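# Place cassette in gel imager drawer and close it

## Task

Set the cassette named FINISHED down on the glass inside the drawer of gel imager IM, centred within the rectangle marked by four corner marks and aligned with its long direction. IM is loose on the table and must stay within roughly a finger's width of its starting spot, stay upright and be rotated only very slightly. Push IM's drawer completely shut while FINISHED remains in position on the glass. The result must hold on its own without the robot supporting anything. Finally release everything and move the grippers away.

## Robot and tools

ROBOT. Two six-joint FANUC CRX-5iA arms, left_arm and right_arm, each carrying a Robotiq 2F-140 two-finger gripper. Either arm may do the work; the idle one can be parked out of the way. The arms must not collide or press hard on each other.

FRAME. All positions are in one scene frame: origin on the table surface midway between the arms, +z up, +x outward over the table, and left_arm on the +y side. The names left/right are arm names, not image sides. Base of left_arm: (-0.013, +0.305, 0) m, quat_wxyz (+0.999, 0, 0, +0.033). Base of right_arm: (+0.041, -0.312, 0) m, quat_wxyz (+1.000, 0, 0, +0.022). On the gripper, fingers point along its +z and close along its y. The reported end_effector_position is the point between the pads when closed (link pinch); closed fingertips extend about 33 mm past it, open ones about 9 mm. Closing pushes the tips roughly 24 mm further out, so keep that clearance over surfaces.

execute_actions. Argument actions is a list holding zero or one item. Empty list: no command, just the current state plus camera pictures. A motion item has rows (1 to 15 rows) and optional steps (1 to 15, default 15, at least 8 in practice); each step lasts 1/30 s, one row per step, with the final row repeated if rows run out. A wait item has only steps (up to 300), counted from the previous result and including the time spent writing the reply. Optional pictures: true attaches images to any result. A refused call moves nothing.

ROW LAYOUT. Each row is one flat list of 18 numbers covering both arms, even if only one moves: left_arm first (6 joint angles, gripper position, force_limit, speed), then right_arm in the same 9-number order. Joint values are absolute target angles in radians, in the same order and convention as the Joint positions line: waist, shoulder, elbow, forearm roll, wrist pitch, wrist roll. Ranges: waist -3.491 to 3.491, shoulder -3.140 to 3.140, elbow -1.187 to 4.328, forearm roll -3.316 to 3.316, wrist pitch -3.140 to 3.140, wrist roll -3.927 to 3.927. A target more than 0.010 rad beyond a range end, and further out than the current angle, gets the call refused. True ends may differ by up to 0.010 rad; targets beyond the real end are clipped there and the result may say "joint sent to its limit".

GRIPPER NUMBERS, each in [-1, 1], absolute commands. position: +1 fully open (140 mm), about -0.8 pads touching, -1 squeeze until blocked. force_limit: about 14 N at -1, 60 N at 0, 107 N at +1. speed: about 30 mm/s at -1, 140 at 0, 250 at +1. Any number is a command, so to leave a gripper alone repeat its previous three values. To grasp, send -1 and confirm object_status 2. Codes: 0 moving, 1 blocked while opening, 2 blocked while closing (holding), 3 reached target or pads met (thin items may still be held). To squeeze harder while holding, raise force_limit and switch position between -1 and -0.98. position_measured is in counts, 3 open to 230 closed, not linear in mm.

MOTION LIMITS. Joint target speeds cap at 2.62 rad/s (waist, shoulder), 3.14 (elbow), 3.93 (wrist joints); ramp-up takes 0.5 s and all joints of an arm are synchronised. Each target is held within a lead of the measured angle: 0.805 rad waist/shoulder, 0.966 elbow, 1.21 wrist joints. If targets would move the gripper over 70 mm from where it is, they are scaled back. Arms keep moving to the last row while you think; they stop once nearly still or a step is HELD. Each result is captured 8 steps before the action finishes; those steps run during your reply.

RESULT LINES. State line: per arm end_effector_position (m) and end_effector_quat_wxyz in the scene frame; can be inaccurate at long reach. Joint positions and Joint velocities: one block per arm (rad, rad/s). "joint command not followed": a clearance check altered or blocked targets. HELD: that step's row was not fully sent. Flange force: estimated external force on the gripper, noisy, includes held weight, worst after sudden stops; "no reading" near singularities. MOTOR HOT warns of overheating; OVER-TEMPERATURE FAULT means brakes are set until cooled.

FAULTS. Joint load limits (N m): waist, shoulder, elbow 145; forearm roll, wrist pitch, wrist roll 36.4, held weight included. Hitting one, or any outside force of 150 N, stops that arm for 10 s and skips the rest of the call; the arm goes limp against the contact.

CAMERAS. cam_head_left, cam_head_right, cam_left_wrist, cam_right_wrist, each 504x504, in that order. Wrist cameras sit near wrist_camera_optical (+z forward, +x right, +y down) but may be offset up to about 51 mm and tilted/rolled up to about 29 degrees.

OTHER TOOLS. zoom_image: camera (one of the four names) and region [x0, y0, x1, y1] in pixels, origin top-left, at most 504 by 504; gives a sharper view of the latest image. read_manual: optional section "licences"; returns licence texts only. finished_scene: scene = number of the current scene; ends it permanently and reports success and the next task. Answering without a tool call ends the run.

AVOID. Knocking anything off the table, dropping or slamming the cassette, shoving IM (it is loose and must barely move or turn), hard pushes and arm-to-arm contact. Occasional disturbances may tug a held part or nudge loose items.

Each tool is called after "Call:" as name(argument=value, ...), one argument or row to a line, values as JSON.

## Session

I'll start with a look at the scene.

Call:
execute_actions(
  actions=[],
)

Scene clock: 0.00 s of 7600.00 s.
left_arm: end_effector_position=(+0.4593, -0.2784, +0.1639) position_measured=3 object_status=3 end_effector_quat_wxyz=(+0.526, +0.059, +0.818, -0.224) | right_arm: end_effector_position=(+0.9546, -0.6020, +0.1562) position_measured=3 object_status=3 end_effector_quat_wxyz=(+0.447, +0.703, +0.539, +0.121)
Joint positions: left_arm=[-1.237  0.301 -0.106 -1.517 -0.648  0.545] | right_arm=[-0.178  0.697  0.09   1.418 -0.424  1.813]
Joint velocities: left_arm=[-0.     0.001 -0.001 -0.    -0.    -0.   ] | right_arm=[ 0.     0.001  0.     0.    -0.    -0.   ]
Flange force (N, the push that the arm receives, along the gripper's own x y z axes): no reading

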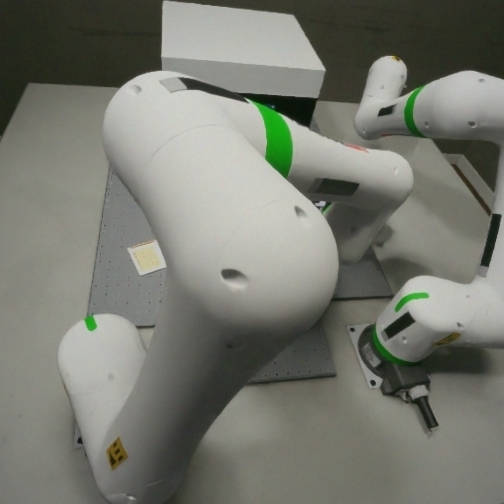

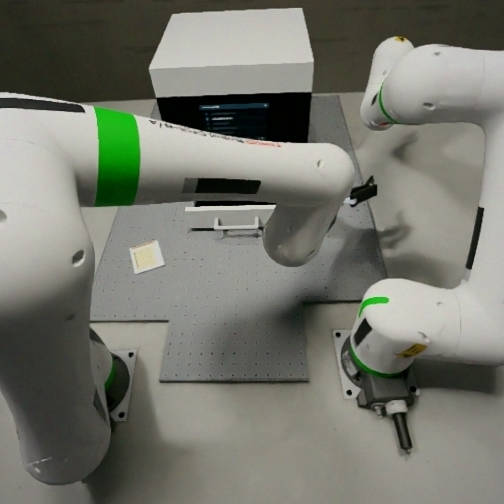

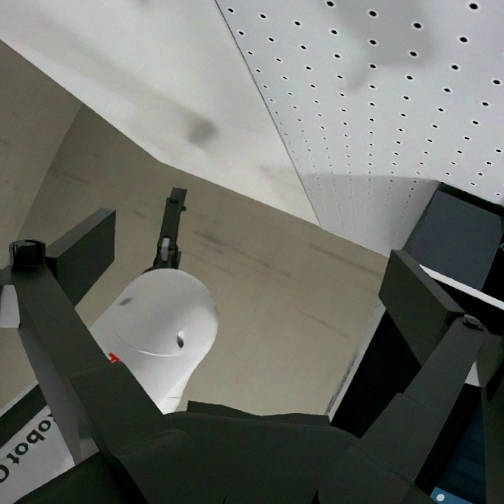

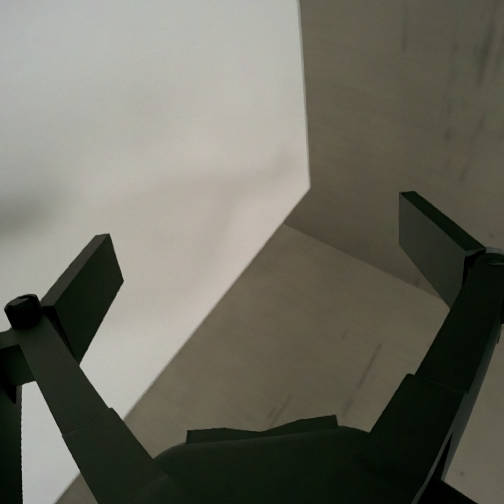

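Call:
zoom_image(
  camera="cam_head_right",
  region=[90, 60, 410, 330],
)

Call:
zoom_image(
  camera="cam_left_wrist",
  region=[280, 150, 504, 504],
)

Region (90, 60, 410, 330) of cam_head_right's 504x504 image, scaled by 1.575, with more detail than that image has; it fills the top 425 rows of this view, and the rest is white.

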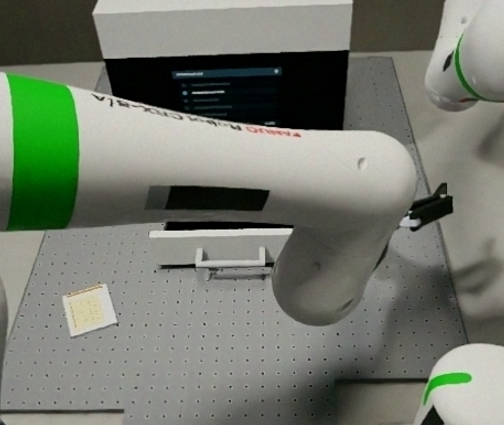

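Region (280, 150, 504, 504) of cam_left_wrist's 504x504 image, scaled by 1.424, with more detail than that image has; it fills the left 319 columns of this view, and the rest is white.

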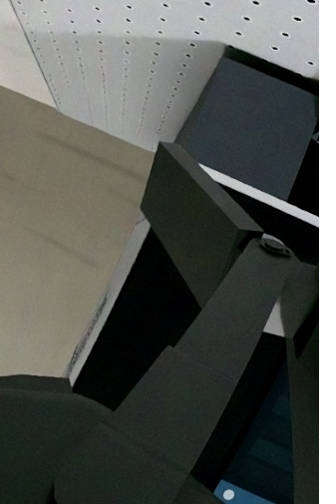

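Call:
execute_actions(
  actions=[
    {"rows": [[-1.1,-0.1,0.0,0.0,-1.67,0.545,1,0,0, -0.8,0.0,0.0,0.0,-1.57,1.813,1,0,0]], "steps": 15},
  ],
)

Call:
execute_actions(
  actions=[
    {"steps": 30},
  ],
)

Scene clock: 3.57 s of 7600.00 s.
left_arm: end_effector_position=(+0.4640, -0.2338, +0.1835) position_measured=3 object_status=3 end_effector_quat_wxyz=(+0.519, -0.049, +0.828, -0.207) | right_arm: end_effector_position=(+0.9036, -0.6816, +0.1923) position_measured=3 object_status=3 end_effector_quat_wxyz=(+0.456, +0.754, +0.462, +0.100)
Joint positions: left_arm=[-1.22   0.251 -0.093 -1.365 -0.776  0.545] | right_arm=[-0.23   0.639  0.082  1.316 -0.518  1.813]
Joint velocities: left_arm=[ 0.161 -0.474  0.127  1.479 -1.196 -0.   ] | right_arm=[-0.318 -0.353 -0.044 -0.647 -0.579  0.   ]
Flange force (N, the push that the arm receives, along the gripper's own x y z axes): left_arm=[10.2 -12.2 20.1] | right_arm=[16.7 9.9 6.8]
Steps of this call (steps 1 to 90: nothing new was sent; then 0.33 s passed at rest; steps 91 to 97: the first 7 steps of this action). Readings (joint positions | what the end effector reports):
91: left_arm=[-1.237 0.301 -0.106 -1.517 -0.648 0.545] | right_arm=[-0.178 0.697 0.090 1.418 -0.424 1.813] | left_arm position_measured=3 object_status=3 | right_arm position_measured=3 object_status=3
92: left_arm=[-1.237 0.300 -0.106 -1.513 -0.651 0.545] | right_arm=[-0.180 0.695 0.090 1.414 -0.427 1.813] | left_arm position_measured=3 object_status=3 | right_arm position_measured=3 object_status=3
94: left_arm=[-1.233 0.289 -0.103 -1.480 -0.679 0.545] | right_arm=[-0.197 0.675 0.087 1.381 -0.459 1.813] | left_arm position_measured=3 object_status=3 | right_arm position_measured=3 object_status=3
97: the state above

Scene clock: 4.57 s of 7600.00 s.
left_arm: end_effector_position=(+0.0864, -0.0950, +0.2713) position_measured=3 object_status=3 end_effector_quat_wxyz=(+0.016, -0.515, +0.857, -0.006) | right_arm: end_effector_position=(+0.4104, -0.8531, +0.2425) position_measured=3 object_status=3 end_effector_quat_wxyz=(+0.242, +0.967, -0.082, -0.007)
Joint positions: left_arm=[-1.103 -0.092 -0.002 -0.033 -1.649  0.545] | right_arm=[-0.595  0.23   0.03   0.477 -1.192  1.813]
Joint velocities: left_arm=[ 0.061 -0.176  0.047  0.687 -0.442 -0.001] | right_arm=[-0.44  -0.493 -0.063 -1.014 -0.804  0.001]
Flange force (N, the push that the arm receives, along the gripper's own x y z axes): left_arm=[-0.9 4.1 -13.7] | right_arm=[2.2 2.0 -1.8]
Kept back: nothing.
Steps of this call (steps 1 to 8: the last 8 steps of your previous action; steps 9 to 30: the robot went on to your last target). Readings (joint positions | what the end effector reports):
1: left_arm=[-1.215 0.235 -0.089 -1.313 -0.816 0.545] | right_arm=[-0.241 0.627 0.081 1.294 -0.538 1.813] | left_arm position_measured=3 object_status=3 | right_arm position_measured=3 object_status=3
2: left_arm=[-1.210 0.219 -0.085 -1.260 -0.855 0.545] | right_arm=[-0.251 0.615 0.080 1.271 -0.558 1.813] | left_arm position_measured=3 object_status=3 | right_arm position_measured=3 object_status=3
4: left_arm=[-1.199 0.190 -0.077 -1.153 -0.930 0.545] | right_arm=[-0.272 0.591 0.076 1.225 -0.597 1.813] | left_arm position_measured=3 object_status=3 | right_arm position_measured=3 object_status=3
8: left_arm=[-1.181 0.137 -0.063 -0.941 -1.067 0.545] | right_arm=[-0.316 0.543 0.070 1.126 -0.677 1.813] | left_arm position_measured=3 object_status=3 | right_arm position_measured=3 object_status=3
30: the state above

Call:
execute_actions(
  actions=[
    {"rows": [[0.9,-0.1,0.0,0.0,-1.67,0.545,1,0,0, -0.8,0.0,0.0,0.0,-1.57,1.813,1,0,0]], "steps": 15},
  ],
)

Call:
execute_actions(
  actions=[
    {"steps": 45},
  ],
  pictures=true,
)

Scene clock: 15.30 s of 7600.00 s.
left_arm: end_effector_position=(+0.1137, -0.0830, +0.2794) position_measured=3 object_status=3 end_effector_quat_wxyz=(-0.000, -0.558, +0.830, -0.000) | right_arm: end_effector_position=(+0.2653, -0.7022, +0.2385) position_measured=3 object_status=3 end_effector_quat_wxyz=(+0.000, +0.967, -0.254, +0.000)
Joint positions: left_arm=[-0.998 -0.1    0.     0.    -1.67   0.545] | right_arm=[-0.8   -0.     0.    -0.    -1.57   1.813]
Joint velocities: left_arm=[ 0.997  0.     0.001 -0.    -0.001 -0.   ] | right_arm=[ 0.    -0.001  0.    -0.     0.    -0.001]
Flange force (N, the push that the arm receives, along the gripper's own x y z axes): left_arm=[13.0 2.6 -6.7] | right_arm=[3.0 -2.6 -5.1]
Steps of this call (steps 1 to 30: the robot went on to your last target; steps 31 to 90: nothing new was sent; then 7.50 s passed at rest; steps 91 to 97: the first 7 steps of this action). Readings (joint positions | what the end effector reports):
91: left_arm=[-1.100 -0.100 0.000 0.000 -1.670 0.545] | right_arm=[-0.800 -0.000 0.000 -0.000 -1.570 1.813] | left_arm position_measured=3 object_status=3 | right_arm position_measured=3 object_status=3
92: left_arm=[-1.097 -0.100 0.000 0.000 -1.670 0.545] | right_arm=[-0.800 -0.000 0.000 0.000 -1.570 1.813] | left_arm position_measured=3 object_status=3 | right_arm position_measured=3 object_status=3
94: left_arm=[-1.075 -0.100 0.000 0.000 -1.670 0.545] | right_arm=[-0.800 -0.000 0.000 -0.000 -1.570 1.813] | left_arm position_measured=3 object_status=3 | right_arm position_measured=3 object_status=3
97: the state above

Scene clock: 16.80 s of 7600.00 s.
left_arm: end_effector_position=(+0.3820, +0.4096, +0.2794) position_measured=3 object_status=3 end_effector_quat_wxyz=(-0.000, +0.975, -0.220, +0.000) | right_arm: end_effector_position=(+0.2653, -0.7022, +0.2385) position_measured=3 object_status=3 end_effector_quat_wxyz=(+0.000, +0.967, -0.254, +0.000)
Joint positions: left_arm=[ 0.516 -0.1    0.     0.    -1.67   0.545] | right_arm=[-0.8   -0.     0.    -0.    -1.57   1.813]
Joint velocities: left_arm=[ 0.992 -0.001 -0.    -0.     0.    -0.   ] | right_arm=[ 0.    -0.001 -0.    -0.    -0.    -0.001]
Flange force (N, the push that the arm receives, along the gripper's own x y z axes): left_arm=[7.4 -9.1 -4.9] | right_arm=[4.0 -2.1 -5.6]
Kept back: nothing.
Steps of this call (steps 1 to 8: the last 8 steps of your previous action; steps 9 to 45: the robot went on to your last target). Readings (joint positions | what the end effector reports):
1: left_arm=[-0.964 -0.100 0.000 0.000 -1.670 0.545] | right_arm=[-0.800 -0.000 0.000 -0.000 -1.570 1.813] | left_arm position_measured=3 object_status=3 | right_arm position_measured=3 object_status=3
2: left_arm=[-0.930 -0.100 0.000 0.000 -1.670 0.545] | right_arm=[-0.800 0.000 0.000 -0.000 -1.570 1.813] | left_arm position_measured=3 object_status=3 | right_arm position_measured=3 object_status=3
4: left_arm=[-0.863 -0.100 0.000 0.000 -1.670 0.545] | right_arm=[-0.800 0.000 0.000 -0.000 -1.570 1.813] | left_arm position_measured=3 object_status=3 | right_arm position_measured=3 object_status=3
8: left_arm=[-0.728 -0.100 0.000 0.000 -1.670 0.545] | right_arm=[-0.800 0.000 0.000 0.000 -1.570 1.813] | left_arm position_measured=3 object_status=3 | right_arm position_measured=3 object_status=3
45: the state above

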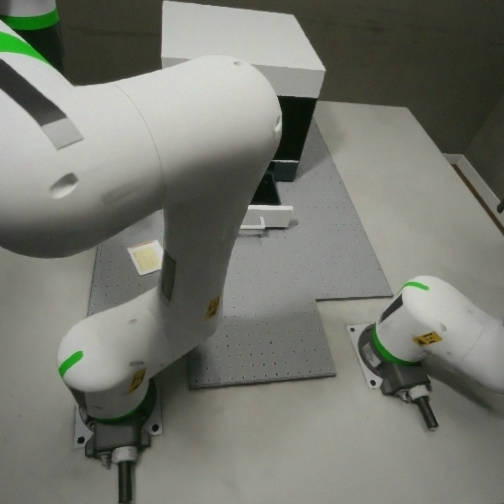

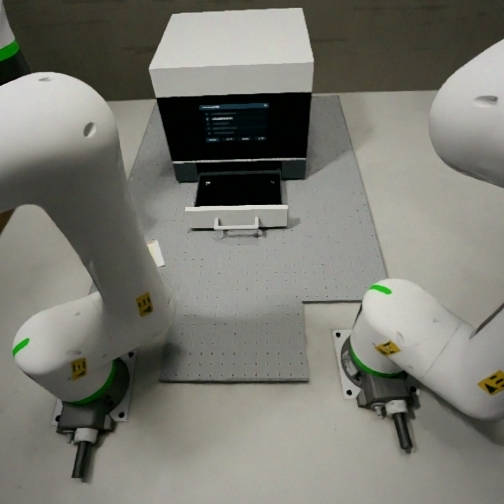

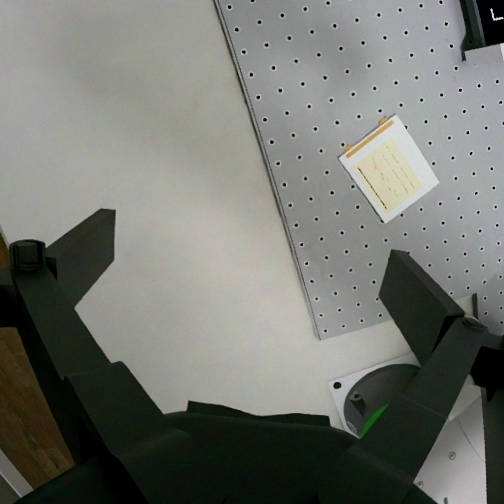

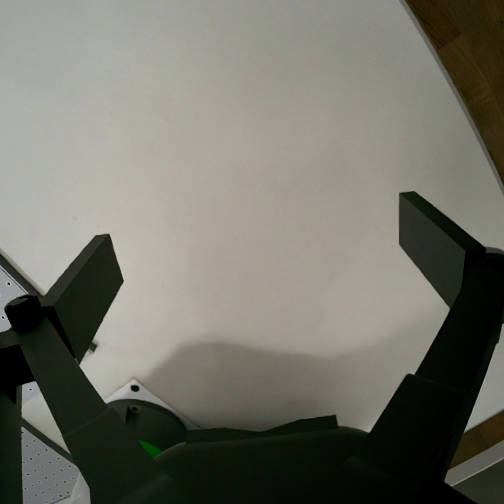

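Call:
execute_actions(
  actions=[],
)

Scene clock: 17.43 s of 7600.00 s.
left_arm: end_effector_position=(+0.3142, +0.5499, +0.2794) position_measured=3 object_status=3 end_effector_quat_wxyz=(-0.000, +1.000, -0.030, +0.000) | right_arm: end_effector_position=(+0.2653, -0.7022, +0.2385) position_measured=3 object_status=3 end_effector_quat_wxyz=(+0.000, +0.967, -0.254, +0.000)
Joint positions: left_arm=[ 0.9   -0.1    0.     0.    -1.67   0.545] | right_arm=[-0.8   -0.     0.    -0.    -1.57   1.813]
Joint velocities: left_arm=[ 0.001  0.001 -0.001  0.     0.     0.001] | right_arm=[-0.     0.001  0.     0.     0.    -0.   ]
Flange force (N, the push that the arm receives, along the gripper's own x y z axes): left_arm=[0.9 -7.1 -5.5] | right_arm=[3.9 -1.0 -5.6]
Kept back: nothing.
Steps of this call (steps 1 to 19: the robot went on to your last target). Readings (joint positions | what the end effector reports):
1: left_arm=[0.549 -0.100 0.000 0.000 -1.670 0.545] | right_arm=[-0.800 -0.000 0.000 -0.000 -1.570 1.813] | left_arm position_measured=3 object_status=3 | right_arm position_measured=3 object_status=3
2: left_arm=[0.583 -0.100 0.000 0.000 -1.670 0.545] | right_arm=[-0.800 -0.000 0.000 -0.000 -1.570 1.813] | left_arm position_measured=3 object_status=3 | right_arm position_measured=3 object_status=3
4: left_arm=[0.650 -0.100 0.000 0.000 -1.670 0.545] | right_arm=[-0.800 -0.000 -0.000 -0.000 -1.570 1.813] | left_arm position_measured=3 object_status=3 | right_arm position_measured=3 object_status=3
8: left_arm=[0.785 -0.100 0.000 0.000 -1.670 0.545] | right_arm=[-0.800 -0.000 0.000 -0.000 -1.570 1.813] | left_arm position_measured=3 object_status=3 | right_arm position_measured=3 object_status=3
19: the state above

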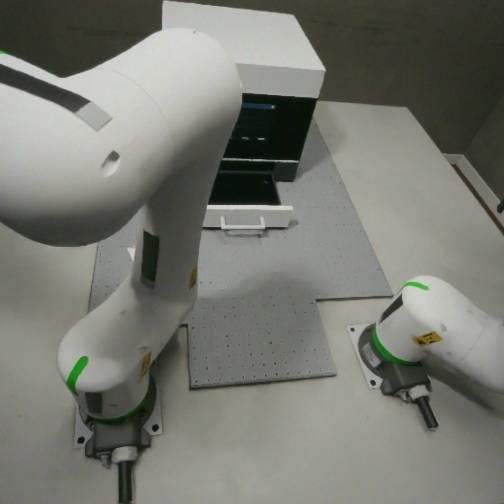

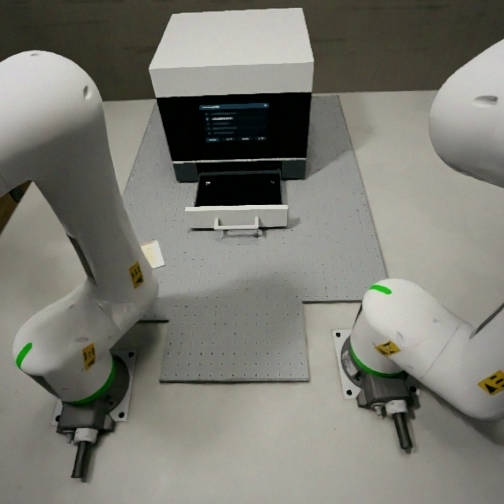

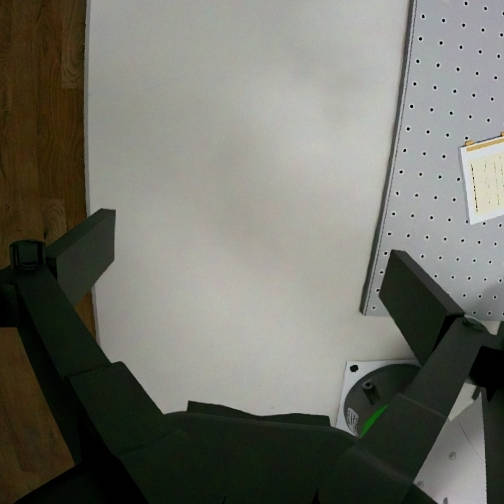

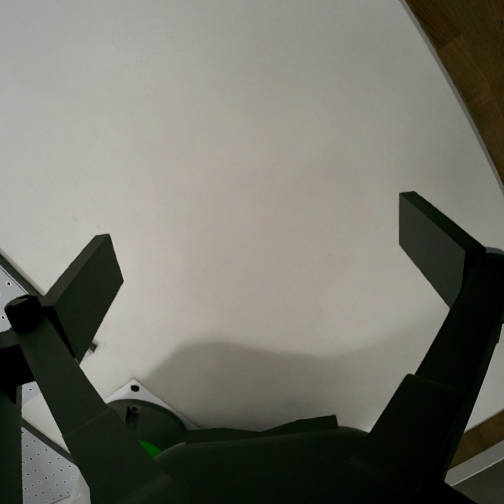

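Call:
zoom_image(
  camera="cam_head_right",
  region=[160, 140, 320, 260],
)

Call:
zoom_image(
  camera="cam_left_wrist",
  region=[340, 100, 504, 400],
)

Region (160, 140, 320, 260) of cam_head_right's 504x504 image, scaled by 3.150, with more detail than that image has; it fills the top 378 rows of this view, and the rest is white.

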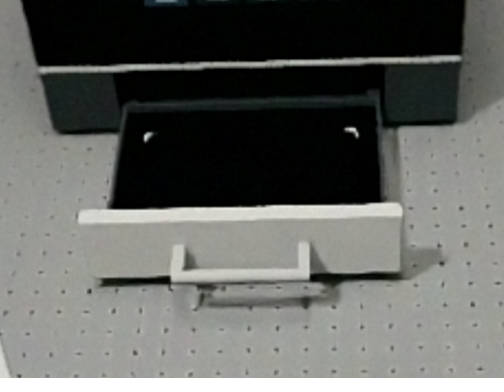

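Region (340, 100, 504, 400) of cam_left_wrist's 504x504 image, scaled by 1.680, with more detail than that image has; it fills the left 276 columns of this view, and the rest is white.

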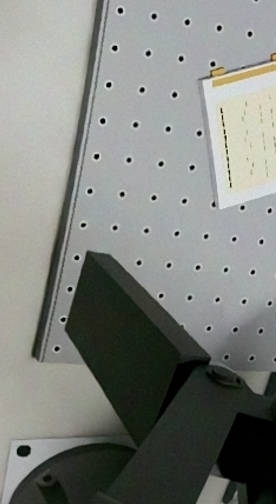

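Call:
execute_actions(
  actions=[
    {"rows": [[0.198,-0.1725,-0.4853,0.0,-1.258,0.103,1,0,0, -0.8,0.0,0.0,0.0,-1.57,1.813,1,0,0]], "steps": 15},
  ],
)

Call:
execute_actions(
  actions=[
    {"steps": 30},
  ],
  pictures=true,
)

Scene clock: 22.37 s of 7600.00 s.
left_arm: end_effector_position=(+0.3355, +0.5140, +0.2534) position_measured=3 object_status=3 end_effector_quat_wxyz=(-0.000, +0.994, -0.112, +0.000) | right_arm: end_effector_position=(+0.2653, -0.7022, +0.2385) position_measured=3 object_status=3 end_effector_quat_wxyz=(+0.000, +0.967, -0.254, +0.000)
Joint positions: left_arm=[ 0.799 -0.11  -0.07  -0.    -1.611  0.481] | right_arm=[-0.8   -0.     0.    -0.    -1.57   1.813]
Joint velocities: left_arm=[-0.906 -0.093 -0.63   0.     0.526 -0.565] | right_arm=[ 0.    -0.001 -0.     0.     0.    -0.001]
Flange force (N, the push that the arm receives, along the gripper's own x y z axes): left_arm=[-0.4 -16.0 -10.3] | right_arm=[3.6 -0.5 -5.5]
Steps of this call (steps 1 to 15: the robot went on to your last target; steps 16 to 90: nothing new was sent; then 1.70 s passed at rest; steps 91 to 97: the first 7 steps of this action). Readings (joint positions | what the end effector reports):
91: left_arm=[0.900 -0.100 -0.000 -0.000 -1.670 0.545] | right_arm=[-0.800 -0.000 0.000 -0.000 -1.570 1.813] | left_arm position_measured=3 object_status=3 | right_arm position_measured=3 object_status=3
92: left_arm=[0.898 -0.100 -0.002 -0.000 -1.668 0.543] | right_arm=[-0.800 -0.000 0.000 -0.000 -1.570 1.813] | left_arm position_measured=3 object_status=3 | right_arm position_measured=3 object_status=3
94: left_arm=[0.875 -0.102 -0.017 -0.000 -1.655 0.529] | right_arm=[-0.800 0.000 0.000 -0.000 -1.570 1.813] | left_arm position_measured=3 object_status=3 | right_arm position_measured=3 object_status=3
97: the state above

Scene clock: 23.37 s of 7600.00 s.
left_arm: end_effector_position=(+0.3481, +0.2683, +0.1001) position_measured=3 object_status=3 end_effector_quat_wxyz=(-0.000, +0.824, -0.566, -0.000) | right_arm: end_effector_position=(+0.2653, -0.7022, +0.2385) position_measured=3 object_status=3 end_effector_quat_wxyz=(+0.000, +0.967, -0.254, +0.000)
Joint positions: left_arm=[ 0.198 -0.172 -0.485 -0.    -1.258  0.103] | right_arm=[-0.8   -0.     0.    -0.    -1.57   1.813]
Joint velocities: left_arm=[-0.001 -0.    -0.002 -0.    -0.001  0.   ] | right_arm=[-0.  0. -0.  0.  0. -0.]
Flange force (N, the push that the arm receives, along the gripper's own x y z axes): left_arm=[0.0 -8.4 -2.2] | right_arm=[3.7 -1.8 -5.0]
Kept back: nothing.
Steps of this call (steps 1 to 8: the last 8 steps of your previous action; steps 9 to 30: the robot went on to your last target). Readings (joint positions | what the end effector reports):
1: left_arm=[0.769 -0.113 -0.091 -0.000 -1.593 0.462] | right_arm=[-0.800 -0.000 0.000 -0.000 -1.570 1.813] | left_arm position_measured=3 object_status=3 | right_arm position_measured=3 object_status=3
2: left_arm=[0.739 -0.116 -0.111 -0.000 -1.576 0.444] | right_arm=[-0.800 -0.000 0.000 -0.000 -1.570 1.813] | left_arm position_measured=3 object_status=3 | right_arm position_measured=3 object_status=3
4: left_arm=[0.680 -0.123 -0.152 -0.000 -1.541 0.406] | right_arm=[-0.800 -0.000 0.000 0.000 -1.570 1.813] | left_arm position_measured=3 object_status=3 | right_arm position_measured=3 object_status=3
8: left_arm=[0.561 -0.135 -0.235 -0.000 -1.471 0.331] | right_arm=[-0.800 -0.000 0.000 0.000 -1.570 1.813] | left_arm position_measured=3 object_status=3 | right_arm position_measured=3 object_status=3
30: the state above

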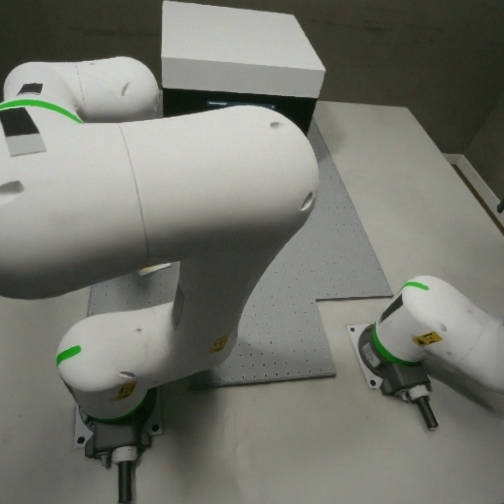

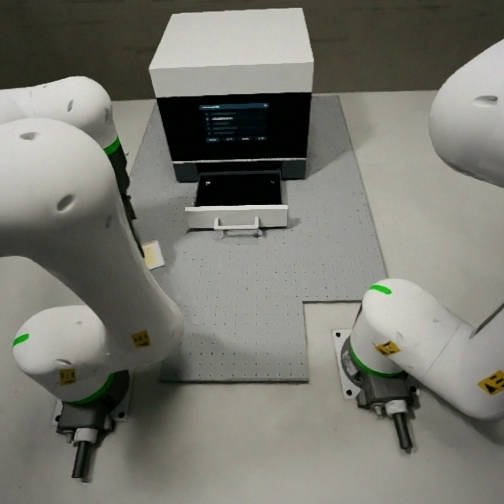

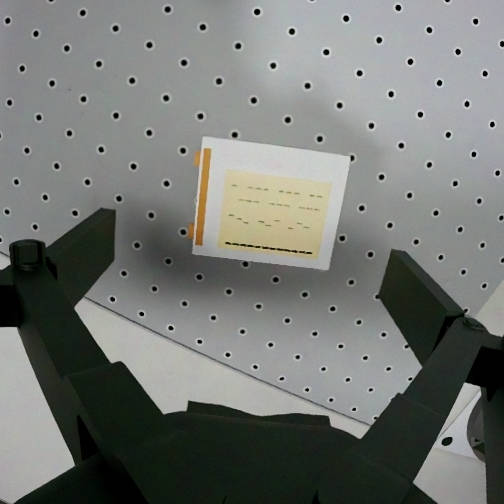

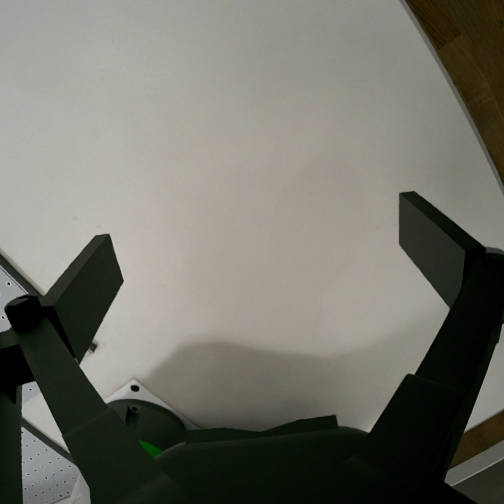

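Call:
zoom_image(
  camera="cam_left_wrist",
  region=[170, 120, 370, 290],
)

Region (170, 120, 370, 290) of cam_left_wrist's 504x504 image, scaled by 2.520, with more detail than that image has; it fills the top 428 rows of this view, and the rest is white.

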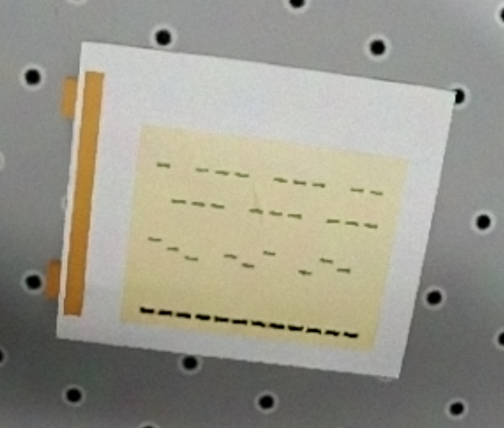

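Call:
execute_actions(
  actions=[
    {"rows": [[0.1688,-0.1275,-0.5727,0.0,-1.1256,0.1445,1,0,0, -0.8,0.0,0.0,0.0,-1.57,1.813,1,0,0]], "steps": 15},
  ],
)

Call:
execute_actions(
  actions=[
    {"steps": 12},
  ],
  pictures=true,
)

Scene clock: 25.50 s of 7600.00 s.
left_arm: end_effector_position=(+0.3447, +0.2585, +0.0559) position_measured=3 object_status=3 end_effector_quat_wxyz=(+0.000, +0.827, -0.562, -0.000) | right_arm: end_effector_position=(+0.2653, -0.7022, +0.2385) position_measured=3 object_status=3 end_effector_quat_wxyz=(+0.000, +0.967, -0.254, +0.000)
Joint positions: left_arm=[ 0.172 -0.133 -0.562  0.    -1.142  0.139] | right_arm=[-0.8   -0.     0.    -0.    -1.57   1.813]
Joint velocities: left_arm=[-0.108  0.169 -0.319 -0.     0.483  0.152] | right_arm=[ 0.  0.  0. -0.  0. -0.]
Flange force (N, the push that the arm receives, along the gripper's own x y z axes): left_arm=[3.0 -10.2 21.6] | right_arm=[3.0 -1.6 -4.6]
Steps of this call (steps 1 to 15: the robot went on to your last target; steps 16 to 57: nothing new was sent; steps 58 to 64: the first 7 steps of this action). Readings (joint positions | what the end effector reports):
58: left_arm=[0.198 -0.173 -0.485 -0.000 -1.258 0.103] | right_arm=[-0.800 -0.000 0.000 -0.000 -1.570 1.813] | left_arm position_measured=3 object_status=3 | right_arm position_measured=3 object_status=3
59: left_arm=[0.197 -0.172 -0.488 0.000 -1.254 0.104] | right_arm=[-0.800 -0.000 0.000 -0.000 -1.570 1.813] | left_arm position_measured=3 object_status=3 | right_arm position_measured=3 object_status=3
61: left_arm=[0.190 -0.160 -0.510 0.000 -1.220 0.115] | right_arm=[-0.800 -0.000 0.000 0.000 -1.570 1.813] | left_arm position_measured=3 object_status=3 | right_arm position_measured=3 object_status=3
64: the state above

Scene clock: 25.90 s of 7600.00 s.
left_arm: end_effector_position=(+0.3441, +0.2571, +0.0500) position_measured=3 object_status=3 end_effector_quat_wxyz=(-0.000, +0.828, -0.561, +0.000) | right_arm: end_effector_position=(+0.2653, -0.7022, +0.2385) position_measured=3 object_status=3 end_effector_quat_wxyz=(+0.000, +0.967, -0.254, +0.000)
Joint positions: left_arm=[ 0.169 -0.128 -0.573  0.    -1.126  0.144] | right_arm=[-0.8   -0.     0.    -0.    -1.57   1.813]
Joint velocities: left_arm=[-0.     0.001 -0.001 -0.    -0.001 -0.   ] | right_arm=[ 0.  0. -0. -0. -0. -0.]
Flange force (N, the push that the arm receives, along the gripper's own x y z axes): left_arm=[0.5 -7.3 -0.4] | right_arm=[3.1 -2.8 -4.5]
Kept back: nothing.
Steps of this call (steps 1 to 8: the last 8 steps of your previous action; steps 9 to 12: the robot went on to your last target). Readings (joint positions | what the end effector reports):
1: left_arm=[0.170 -0.129 -0.570 0.000 -1.130 0.143] | right_arm=[-0.800 -0.000 0.000 -0.000 -1.570 1.813] | left_arm position_measured=3 object_status=3 | right_arm position_measured=3 object_status=3
2: left_arm=[0.169 -0.128 -0.572 0.000 -1.126 0.144] | right_arm=[-0.800 -0.000 0.000 0.000 -1.570 1.813] | left_arm position_measured=3 object_status=3 | right_arm position_measured=3 object_status=3
4: left_arm=[0.169 -0.128 -0.572 0.000 -1.126 0.144] | right_arm=[-0.800 -0.000 0.000 -0.000 -1.570 1.813] | left_arm position_measured=3 object_status=3 | right_arm position_measured=3 object_status=3
8: left_arm=[0.169 -0.128 -0.573 0.000 -1.126 0.144] | right_arm=[-0.800 -0.000 0.000 -0.000 -1.570 1.813] | left_arm position_measured=3 object_status=3 | right_arm position_measured=3 object_status=3
12: the state above

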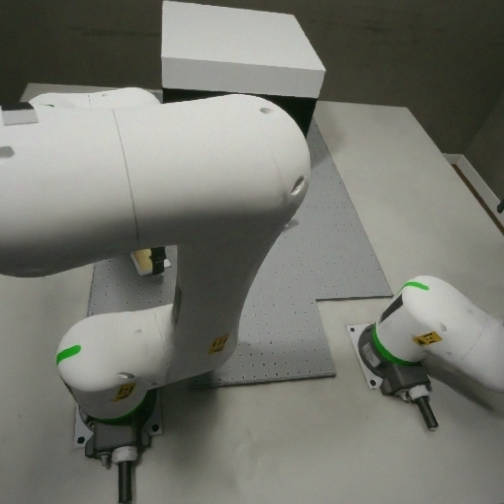

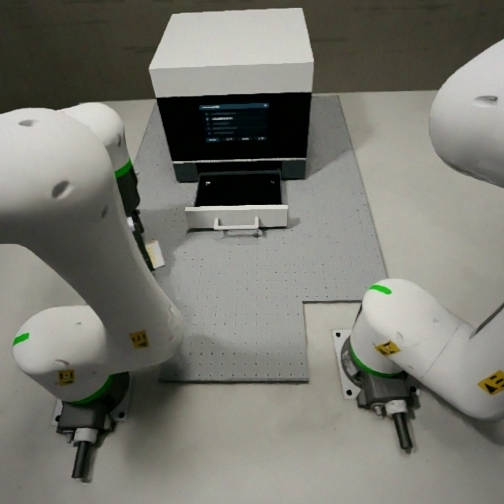

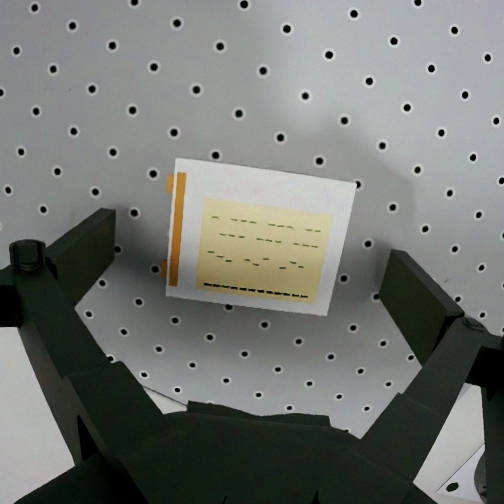

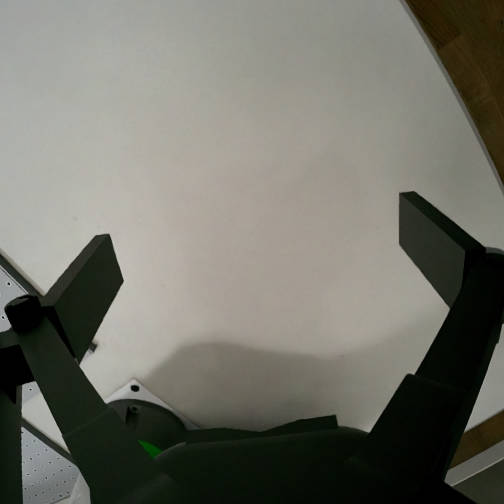

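Call:
zoom_image(
  camera="cam_left_wrist",
  region=[90, 140, 420, 330],
)

Call:
zoom_image(
  camera="cam_head_right",
  region=[125, 220, 185, 280],
)

Call:
zoom_image(
  camera="cam_head_left",
  region=[120, 235, 180, 295],
)

Region (90, 140, 420, 330) of cam_left_wrist's 504x504 image, scaled by 1.527, with more detail than that image has; it fills the top 290 rows of this view, and the rest is white.

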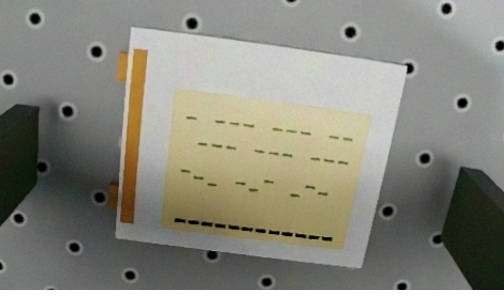

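Region (125, 220, 185, 280) of cam_head_right's 504x504 image, scaled by 8.400, with more detail than that image has.

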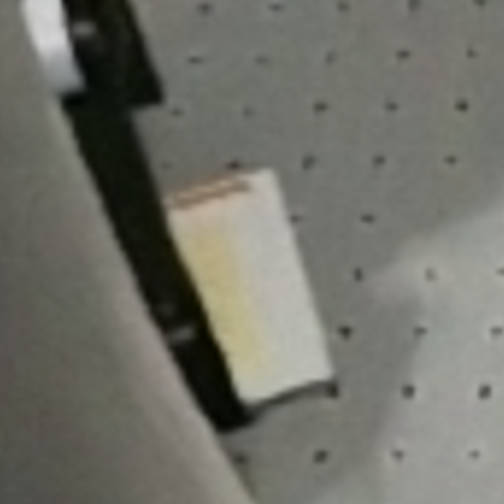

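Region (120, 235, 180, 295) of cam_head_left's 504x504 image, scaled by 8.400, with more detail than that image has.

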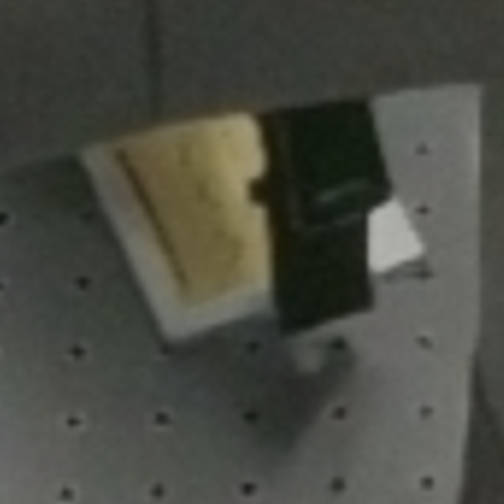

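Call:
execute_actions(
  actions=[
    {"rows": [[0.1778,-0.12205,-0.60441,0.0,-1.08844,0.1426,0.65,-0.3,0, -0.8,0.0,0.0,0.0,-1.57,1.813,1,0,0]], "steps": 15},
  ],
)

Call:
execute_actions(
  actions=[
    {"steps": 10},
  ],
  pictures=true,
)

Scene clock: 28.63 s of 7600.00 s.
left_arm: end_effector_position=(+0.3397, +0.2592, +0.0359) position_measured=44 object_status=0 end_effector_quat_wxyz=(+0.000, +0.830, -0.558, -0.000) | right_arm: end_effector_position=(+0.2653, -0.7022, +0.2385) position_measured=3 object_status=3 end_effector_quat_wxyz=(+0.000, +0.967, -0.254, +0.000)
Joint positions: left_arm=[ 0.178 -0.122 -0.604 -0.    -1.089  0.143] | right_arm=[-0.8   -0.     0.    -0.    -1.57   1.813]
Joint velocities: left_arm=[ 0.002  0.    -0.001 -0.     0.    -0.001] | right_arm=[-0.    -0.    -0.001 -0.     0.     0.001]
Flange force (N, the push that the arm receives, along the gripper's own x y z axes): left_arm=[-1.6 -7.3 -0.6] | right_arm=[2.6 -1.9 -4.1]
Steps of this call (steps 1 to 30: the robot went on to your last target; steps 31 to 75: nothing new was sent; steps 76 to 82: the first 7 steps of this action). Readings (joint positions | what the end effector reports):
76: left_arm=[0.169 -0.127 -0.573 -0.000 -1.125 0.145] | right_arm=[-0.800 -0.000 0.000 -0.000 -1.570 1.813] | left_arm position_measured=3 object_status=0 | right_arm position_measured=3 object_status=3
77: left_arm=[0.169 -0.127 -0.576 -0.000 -1.121 0.145] | right_arm=[-0.800 -0.000 -0.000 -0.000 -1.570 1.813] | left_arm position_measured=6 object_status=0 | right_arm position_measured=3 object_status=3
79: left_arm=[0.175 -0.123 -0.598 -0.000 -1.097 0.143] | right_arm=[-0.800 -0.000 -0.000 -0.000 -1.570 1.813] | left_arm position_measured=21 object_status=0 | right_arm position_measured=3 object_status=3
82: the state above

Scene clock: 28.97 s of 7600.00 s.
left_arm: end_effector_position=(+0.3397, +0.2592, +0.0359) position_measured=47 object_status=3 end_effector_quat_wxyz=(+0.000, +0.830, -0.558, -0.000) | right_arm: end_effector_position=(+0.2653, -0.7022, +0.2385) position_measured=3 object_status=3 end_effector_quat_wxyz=(+0.000, +0.967, -0.254, +0.000)
Joint positions: left_arm=[ 0.178 -0.122 -0.604 -0.    -1.088  0.143] | right_arm=[-0.8   -0.     0.    -0.    -1.57   1.813]
Joint velocities: left_arm=[-0.001 -0.     0.001  0.001  0.001 -0.001] | right_arm=[-0.     0.001  0.     0.     0.     0.001]
Flange force (N, the push that the arm receives, along the gripper's own x y z axes): left_arm=[2.7 -8.3 -1.1] | right_arm=[2.7 -1.8 -5.2]
Kept back: nothing.
Steps of this call (steps 1 to 8: the last 8 steps of your previous action; steps 9 to 10: the robot went on to your last target). Readings (joint positions | what the end effector reports):
1: left_arm=[0.178 -0.122 -0.604 -0.000 -1.088 0.143] | right_arm=[-0.800 0.000 0.000 -0.000 -1.570 1.813] | left_arm position_measured=47 object_status=0 | right_arm position_measured=3 object_status=3
2: left_arm=[0.178 -0.122 -0.604 -0.000 -1.088 0.143] | right_arm=[-0.800 -0.000 -0.000 -0.000 -1.570 1.813] | left_arm position_measured=47 object_status=0 | right_arm position_measured=3 object_status=3
4: left_arm=[0.178 -0.122 -0.604 -0.000 -1.088 0.143] | right_arm=[-0.800 -0.000 -0.000 -0.000 -1.570 1.813] | left_arm position_measured=47 object_status=0 | right_arm position_measured=3 object_status=3
8: left_arm=[0.178 -0.122 -0.604 -0.000 -1.088 0.143] | right_arm=[-0.800 -0.000 -0.000 0.000 -1.570 1.813] | left_arm position_measured=47 object_status=3 | right_arm position_measured=3 object_status=3
10: the state above

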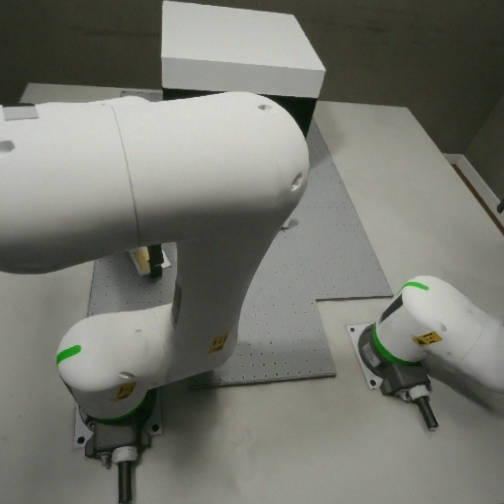

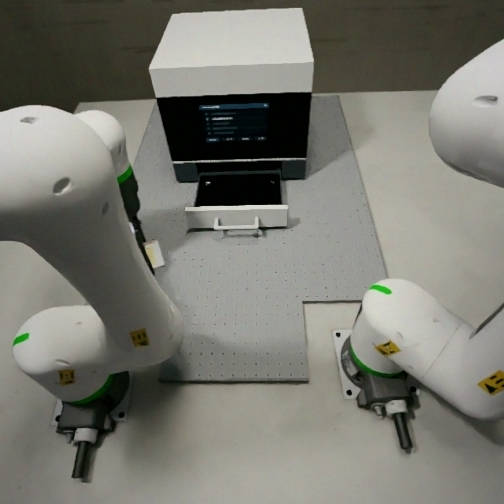

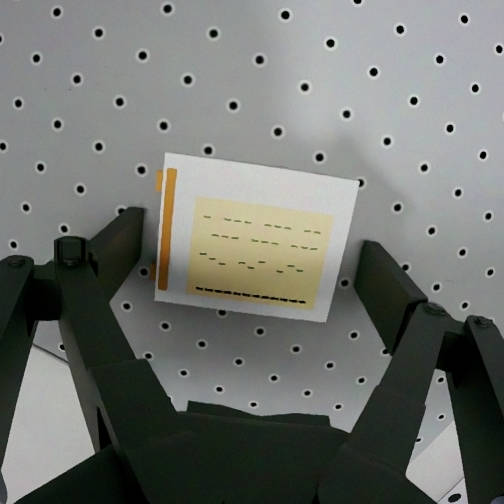

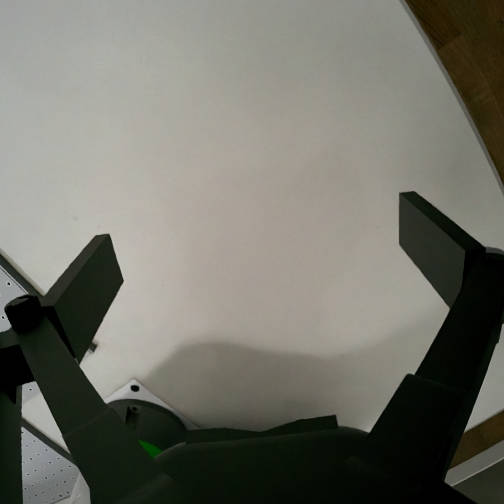

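Call:
zoom_image(
  camera="cam_left_wrist",
  region=[110, 140, 400, 340],
)

Region (110, 140, 400, 340) of cam_left_wrist's 504x504 image, scaled by 1.738, with more detail than that image has; it fills the top 348 rows of this view, and the rest is white.

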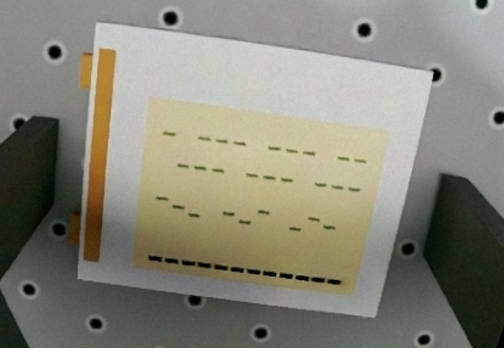

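Call:
execute_actions(
  actions=[
    {"rows": [[0.1704,-0.11312,-0.60714,0.0,-1.07676,0.150,0.65,-0.3,0, -0.8,0.0,0.0,0.0,-1.57,1.813,1,0,0]], "steps": 15},
  ],
)

Call:
execute_actions(
  actions=[
    {"rows": [[0.1704,-0.11035,-0.60999,0.0,-1.07114,0.150,0.65,-0.3,0, -0.8,0.0,0.0,0.0,-1.57,1.813,1,0,0]], "steps": 15},
  ],
)

Scene clock: 30.47 s of 7600.00 s.
left_arm: end_effector_position=(+0.3406, +0.2568, +0.0320) position_measured=47 object_status=3 end_effector_quat_wxyz=(+0.000, +0.830, -0.558, +0.000) | right_arm: end_effector_position=(+0.2653, -0.7022, +0.2385) position_measured=3 object_status=3 end_effector_quat_wxyz=(+0.000, +0.967, -0.254, +0.000)
Joint positions: left_arm=[ 0.171 -0.113 -0.607  0.    -1.077  0.15 ] | right_arm=[-0.8   -0.    -0.    -0.    -1.57   1.813]
Joint velocities: left_arm=[-0.001  0.001 -0.001 -0.     0.     0.001] | right_arm=[ 0.    -0.001 -0.    -0.    -0.     0.   ]
Flange force (N, the push that the arm receives, along the gripper's own x y z axes): left_arm=[2.0 -9.0 -0.7] | right_arm=[3.3 0.0 -5.0]
Steps of this call (steps 1 to 15: the robot went on to your last target; steps 16 to 38: nothing new was sent; steps 39 to 45: the first 7 steps of this action). Readings (joint positions | what the end effector reports):
39: left_arm=[0.178 -0.122 -0.604 0.000 -1.088 0.143] | right_arm=[-0.800 -0.000 0.000 -0.000 -1.570 1.813] | left_arm position_measured=47 object_status=3 | right_arm position_measured=3 object_status=3
40: left_arm=[0.176 -0.120 -0.605 0.000 -1.085 0.144] | right_arm=[-0.800 -0.000 0.000 -0.000 -1.570 1.813] | left_arm position_measured=47 object_status=3 | right_arm position_measured=3 object_status=3
42: left_arm=[0.171 -0.113 -0.607 0.000 -1.077 0.150] | right_arm=[-0.800 -0.000 0.000 0.000 -1.570 1.813] | left_arm position_measured=47 object_status=3 | right_arm position_measured=3 object_status=3
45: the state above

Scene clock: 40.97 s of 7600.00 s.
left_arm: end_effector_position=(+0.3410, +0.2568, +0.0317) position_measured=47 object_status=3 end_effector_quat_wxyz=(-0.000, +0.830, -0.558, +0.001) | right_arm: end_effector_position=(+0.2653, -0.7022, +0.2385) position_measured=3 object_status=3 end_effector_quat_wxyz=(+0.000, +0.967, -0.254, +0.000)
Joint positions: left_arm=[ 0.17  -0.113 -0.608  0.    -1.074  0.15 ] | right_arm=[-0.8   -0.     0.    -0.    -1.57   1.813]
Joint velocities: left_arm=[ 0.001 -0.001 -0.001  0.     0.     0.   ] | right_arm=[ 0.     0.    -0.001  0.     0.    -0.   ]
Flange force (N, the push that the arm receives, along the gripper's own x y z axes): left_arm=[-8.8 7.7 -29.3] | right_arm=[3.1 0.4 -5.1]
FORCE FAULT: contact force on the left arm reached its limit, and that arm stopped for 10 seconds. The contact can be on any part of that arm, not only on its tool. That arm's remaining commands of this call were not run. That arm holds still and accepts commands again. Move the arm away from the contact; if what it grips holds it there, let go first. Pushing or pulling that hard again can fault the arm again.
Kept back: nothing.
The stop of the left arm began at step 15 of this call (marked STOPPED below). From that step on that arm followed nothing that you had sent. 9 of its steps, steps kept back included, did not run and will not run. The other arm was sent all steps of this action in this call, none kept back. Nothing is kept back now, and the robot has no last target.
Steps of this call (steps 1 to 8: the last 8 steps of your previous action; steps 9 to 15: the first 7 steps of this action; steps 16 to 23: the last 8 steps of this action, not kept back; steps 24 to 315: the stop continued). Readings (joint positions | what the end effector reports):
9: left_arm=[0.170 -0.113 -0.607 0.000 -1.077 0.150] | right_arm=[-0.800 -0.000 0.000 -0.000 -1.570 1.813] | left_arm position_measured=47 object_status=3 | right_arm position_measured=3 object_status=3
10: left_arm=[0.170 -0.112 -0.608 0.000 -1.074 0.150] | right_arm=[-0.800 -0.000 0.000 -0.000 -1.570 1.813] | left_arm position_measured=47 object_status=3 | right_arm position_measured=3 object_status=3
12: left_arm=[0.170 -0.111 -0.609 0.000 -1.072 0.150] | right_arm=[-0.800 0.000 0.000 -0.000 -1.570 1.813] | left_arm position_measured=47 object_status=3 | right_arm position_measured=3 object_status=3
15: left_arm=[0.170 -0.112 -0.608 0.000 -1.073 0.150] | right_arm=[-0.800 -0.000 0.000 -0.000 -1.570 1.813] | left_arm position_measured=47 object_status=3 | right_arm position_measured=3 object_status=3 STOPPED (the left arm)
16: left_arm=[0.170 -0.113 -0.608 0.000 -1.074 0.150] | right_arm=[-0.800 0.000 0.000 -0.000 -1.570 1.813] | left_arm position_measured=47 object_status=3 | right_arm position_measured=3 object_status=3
315: the state above


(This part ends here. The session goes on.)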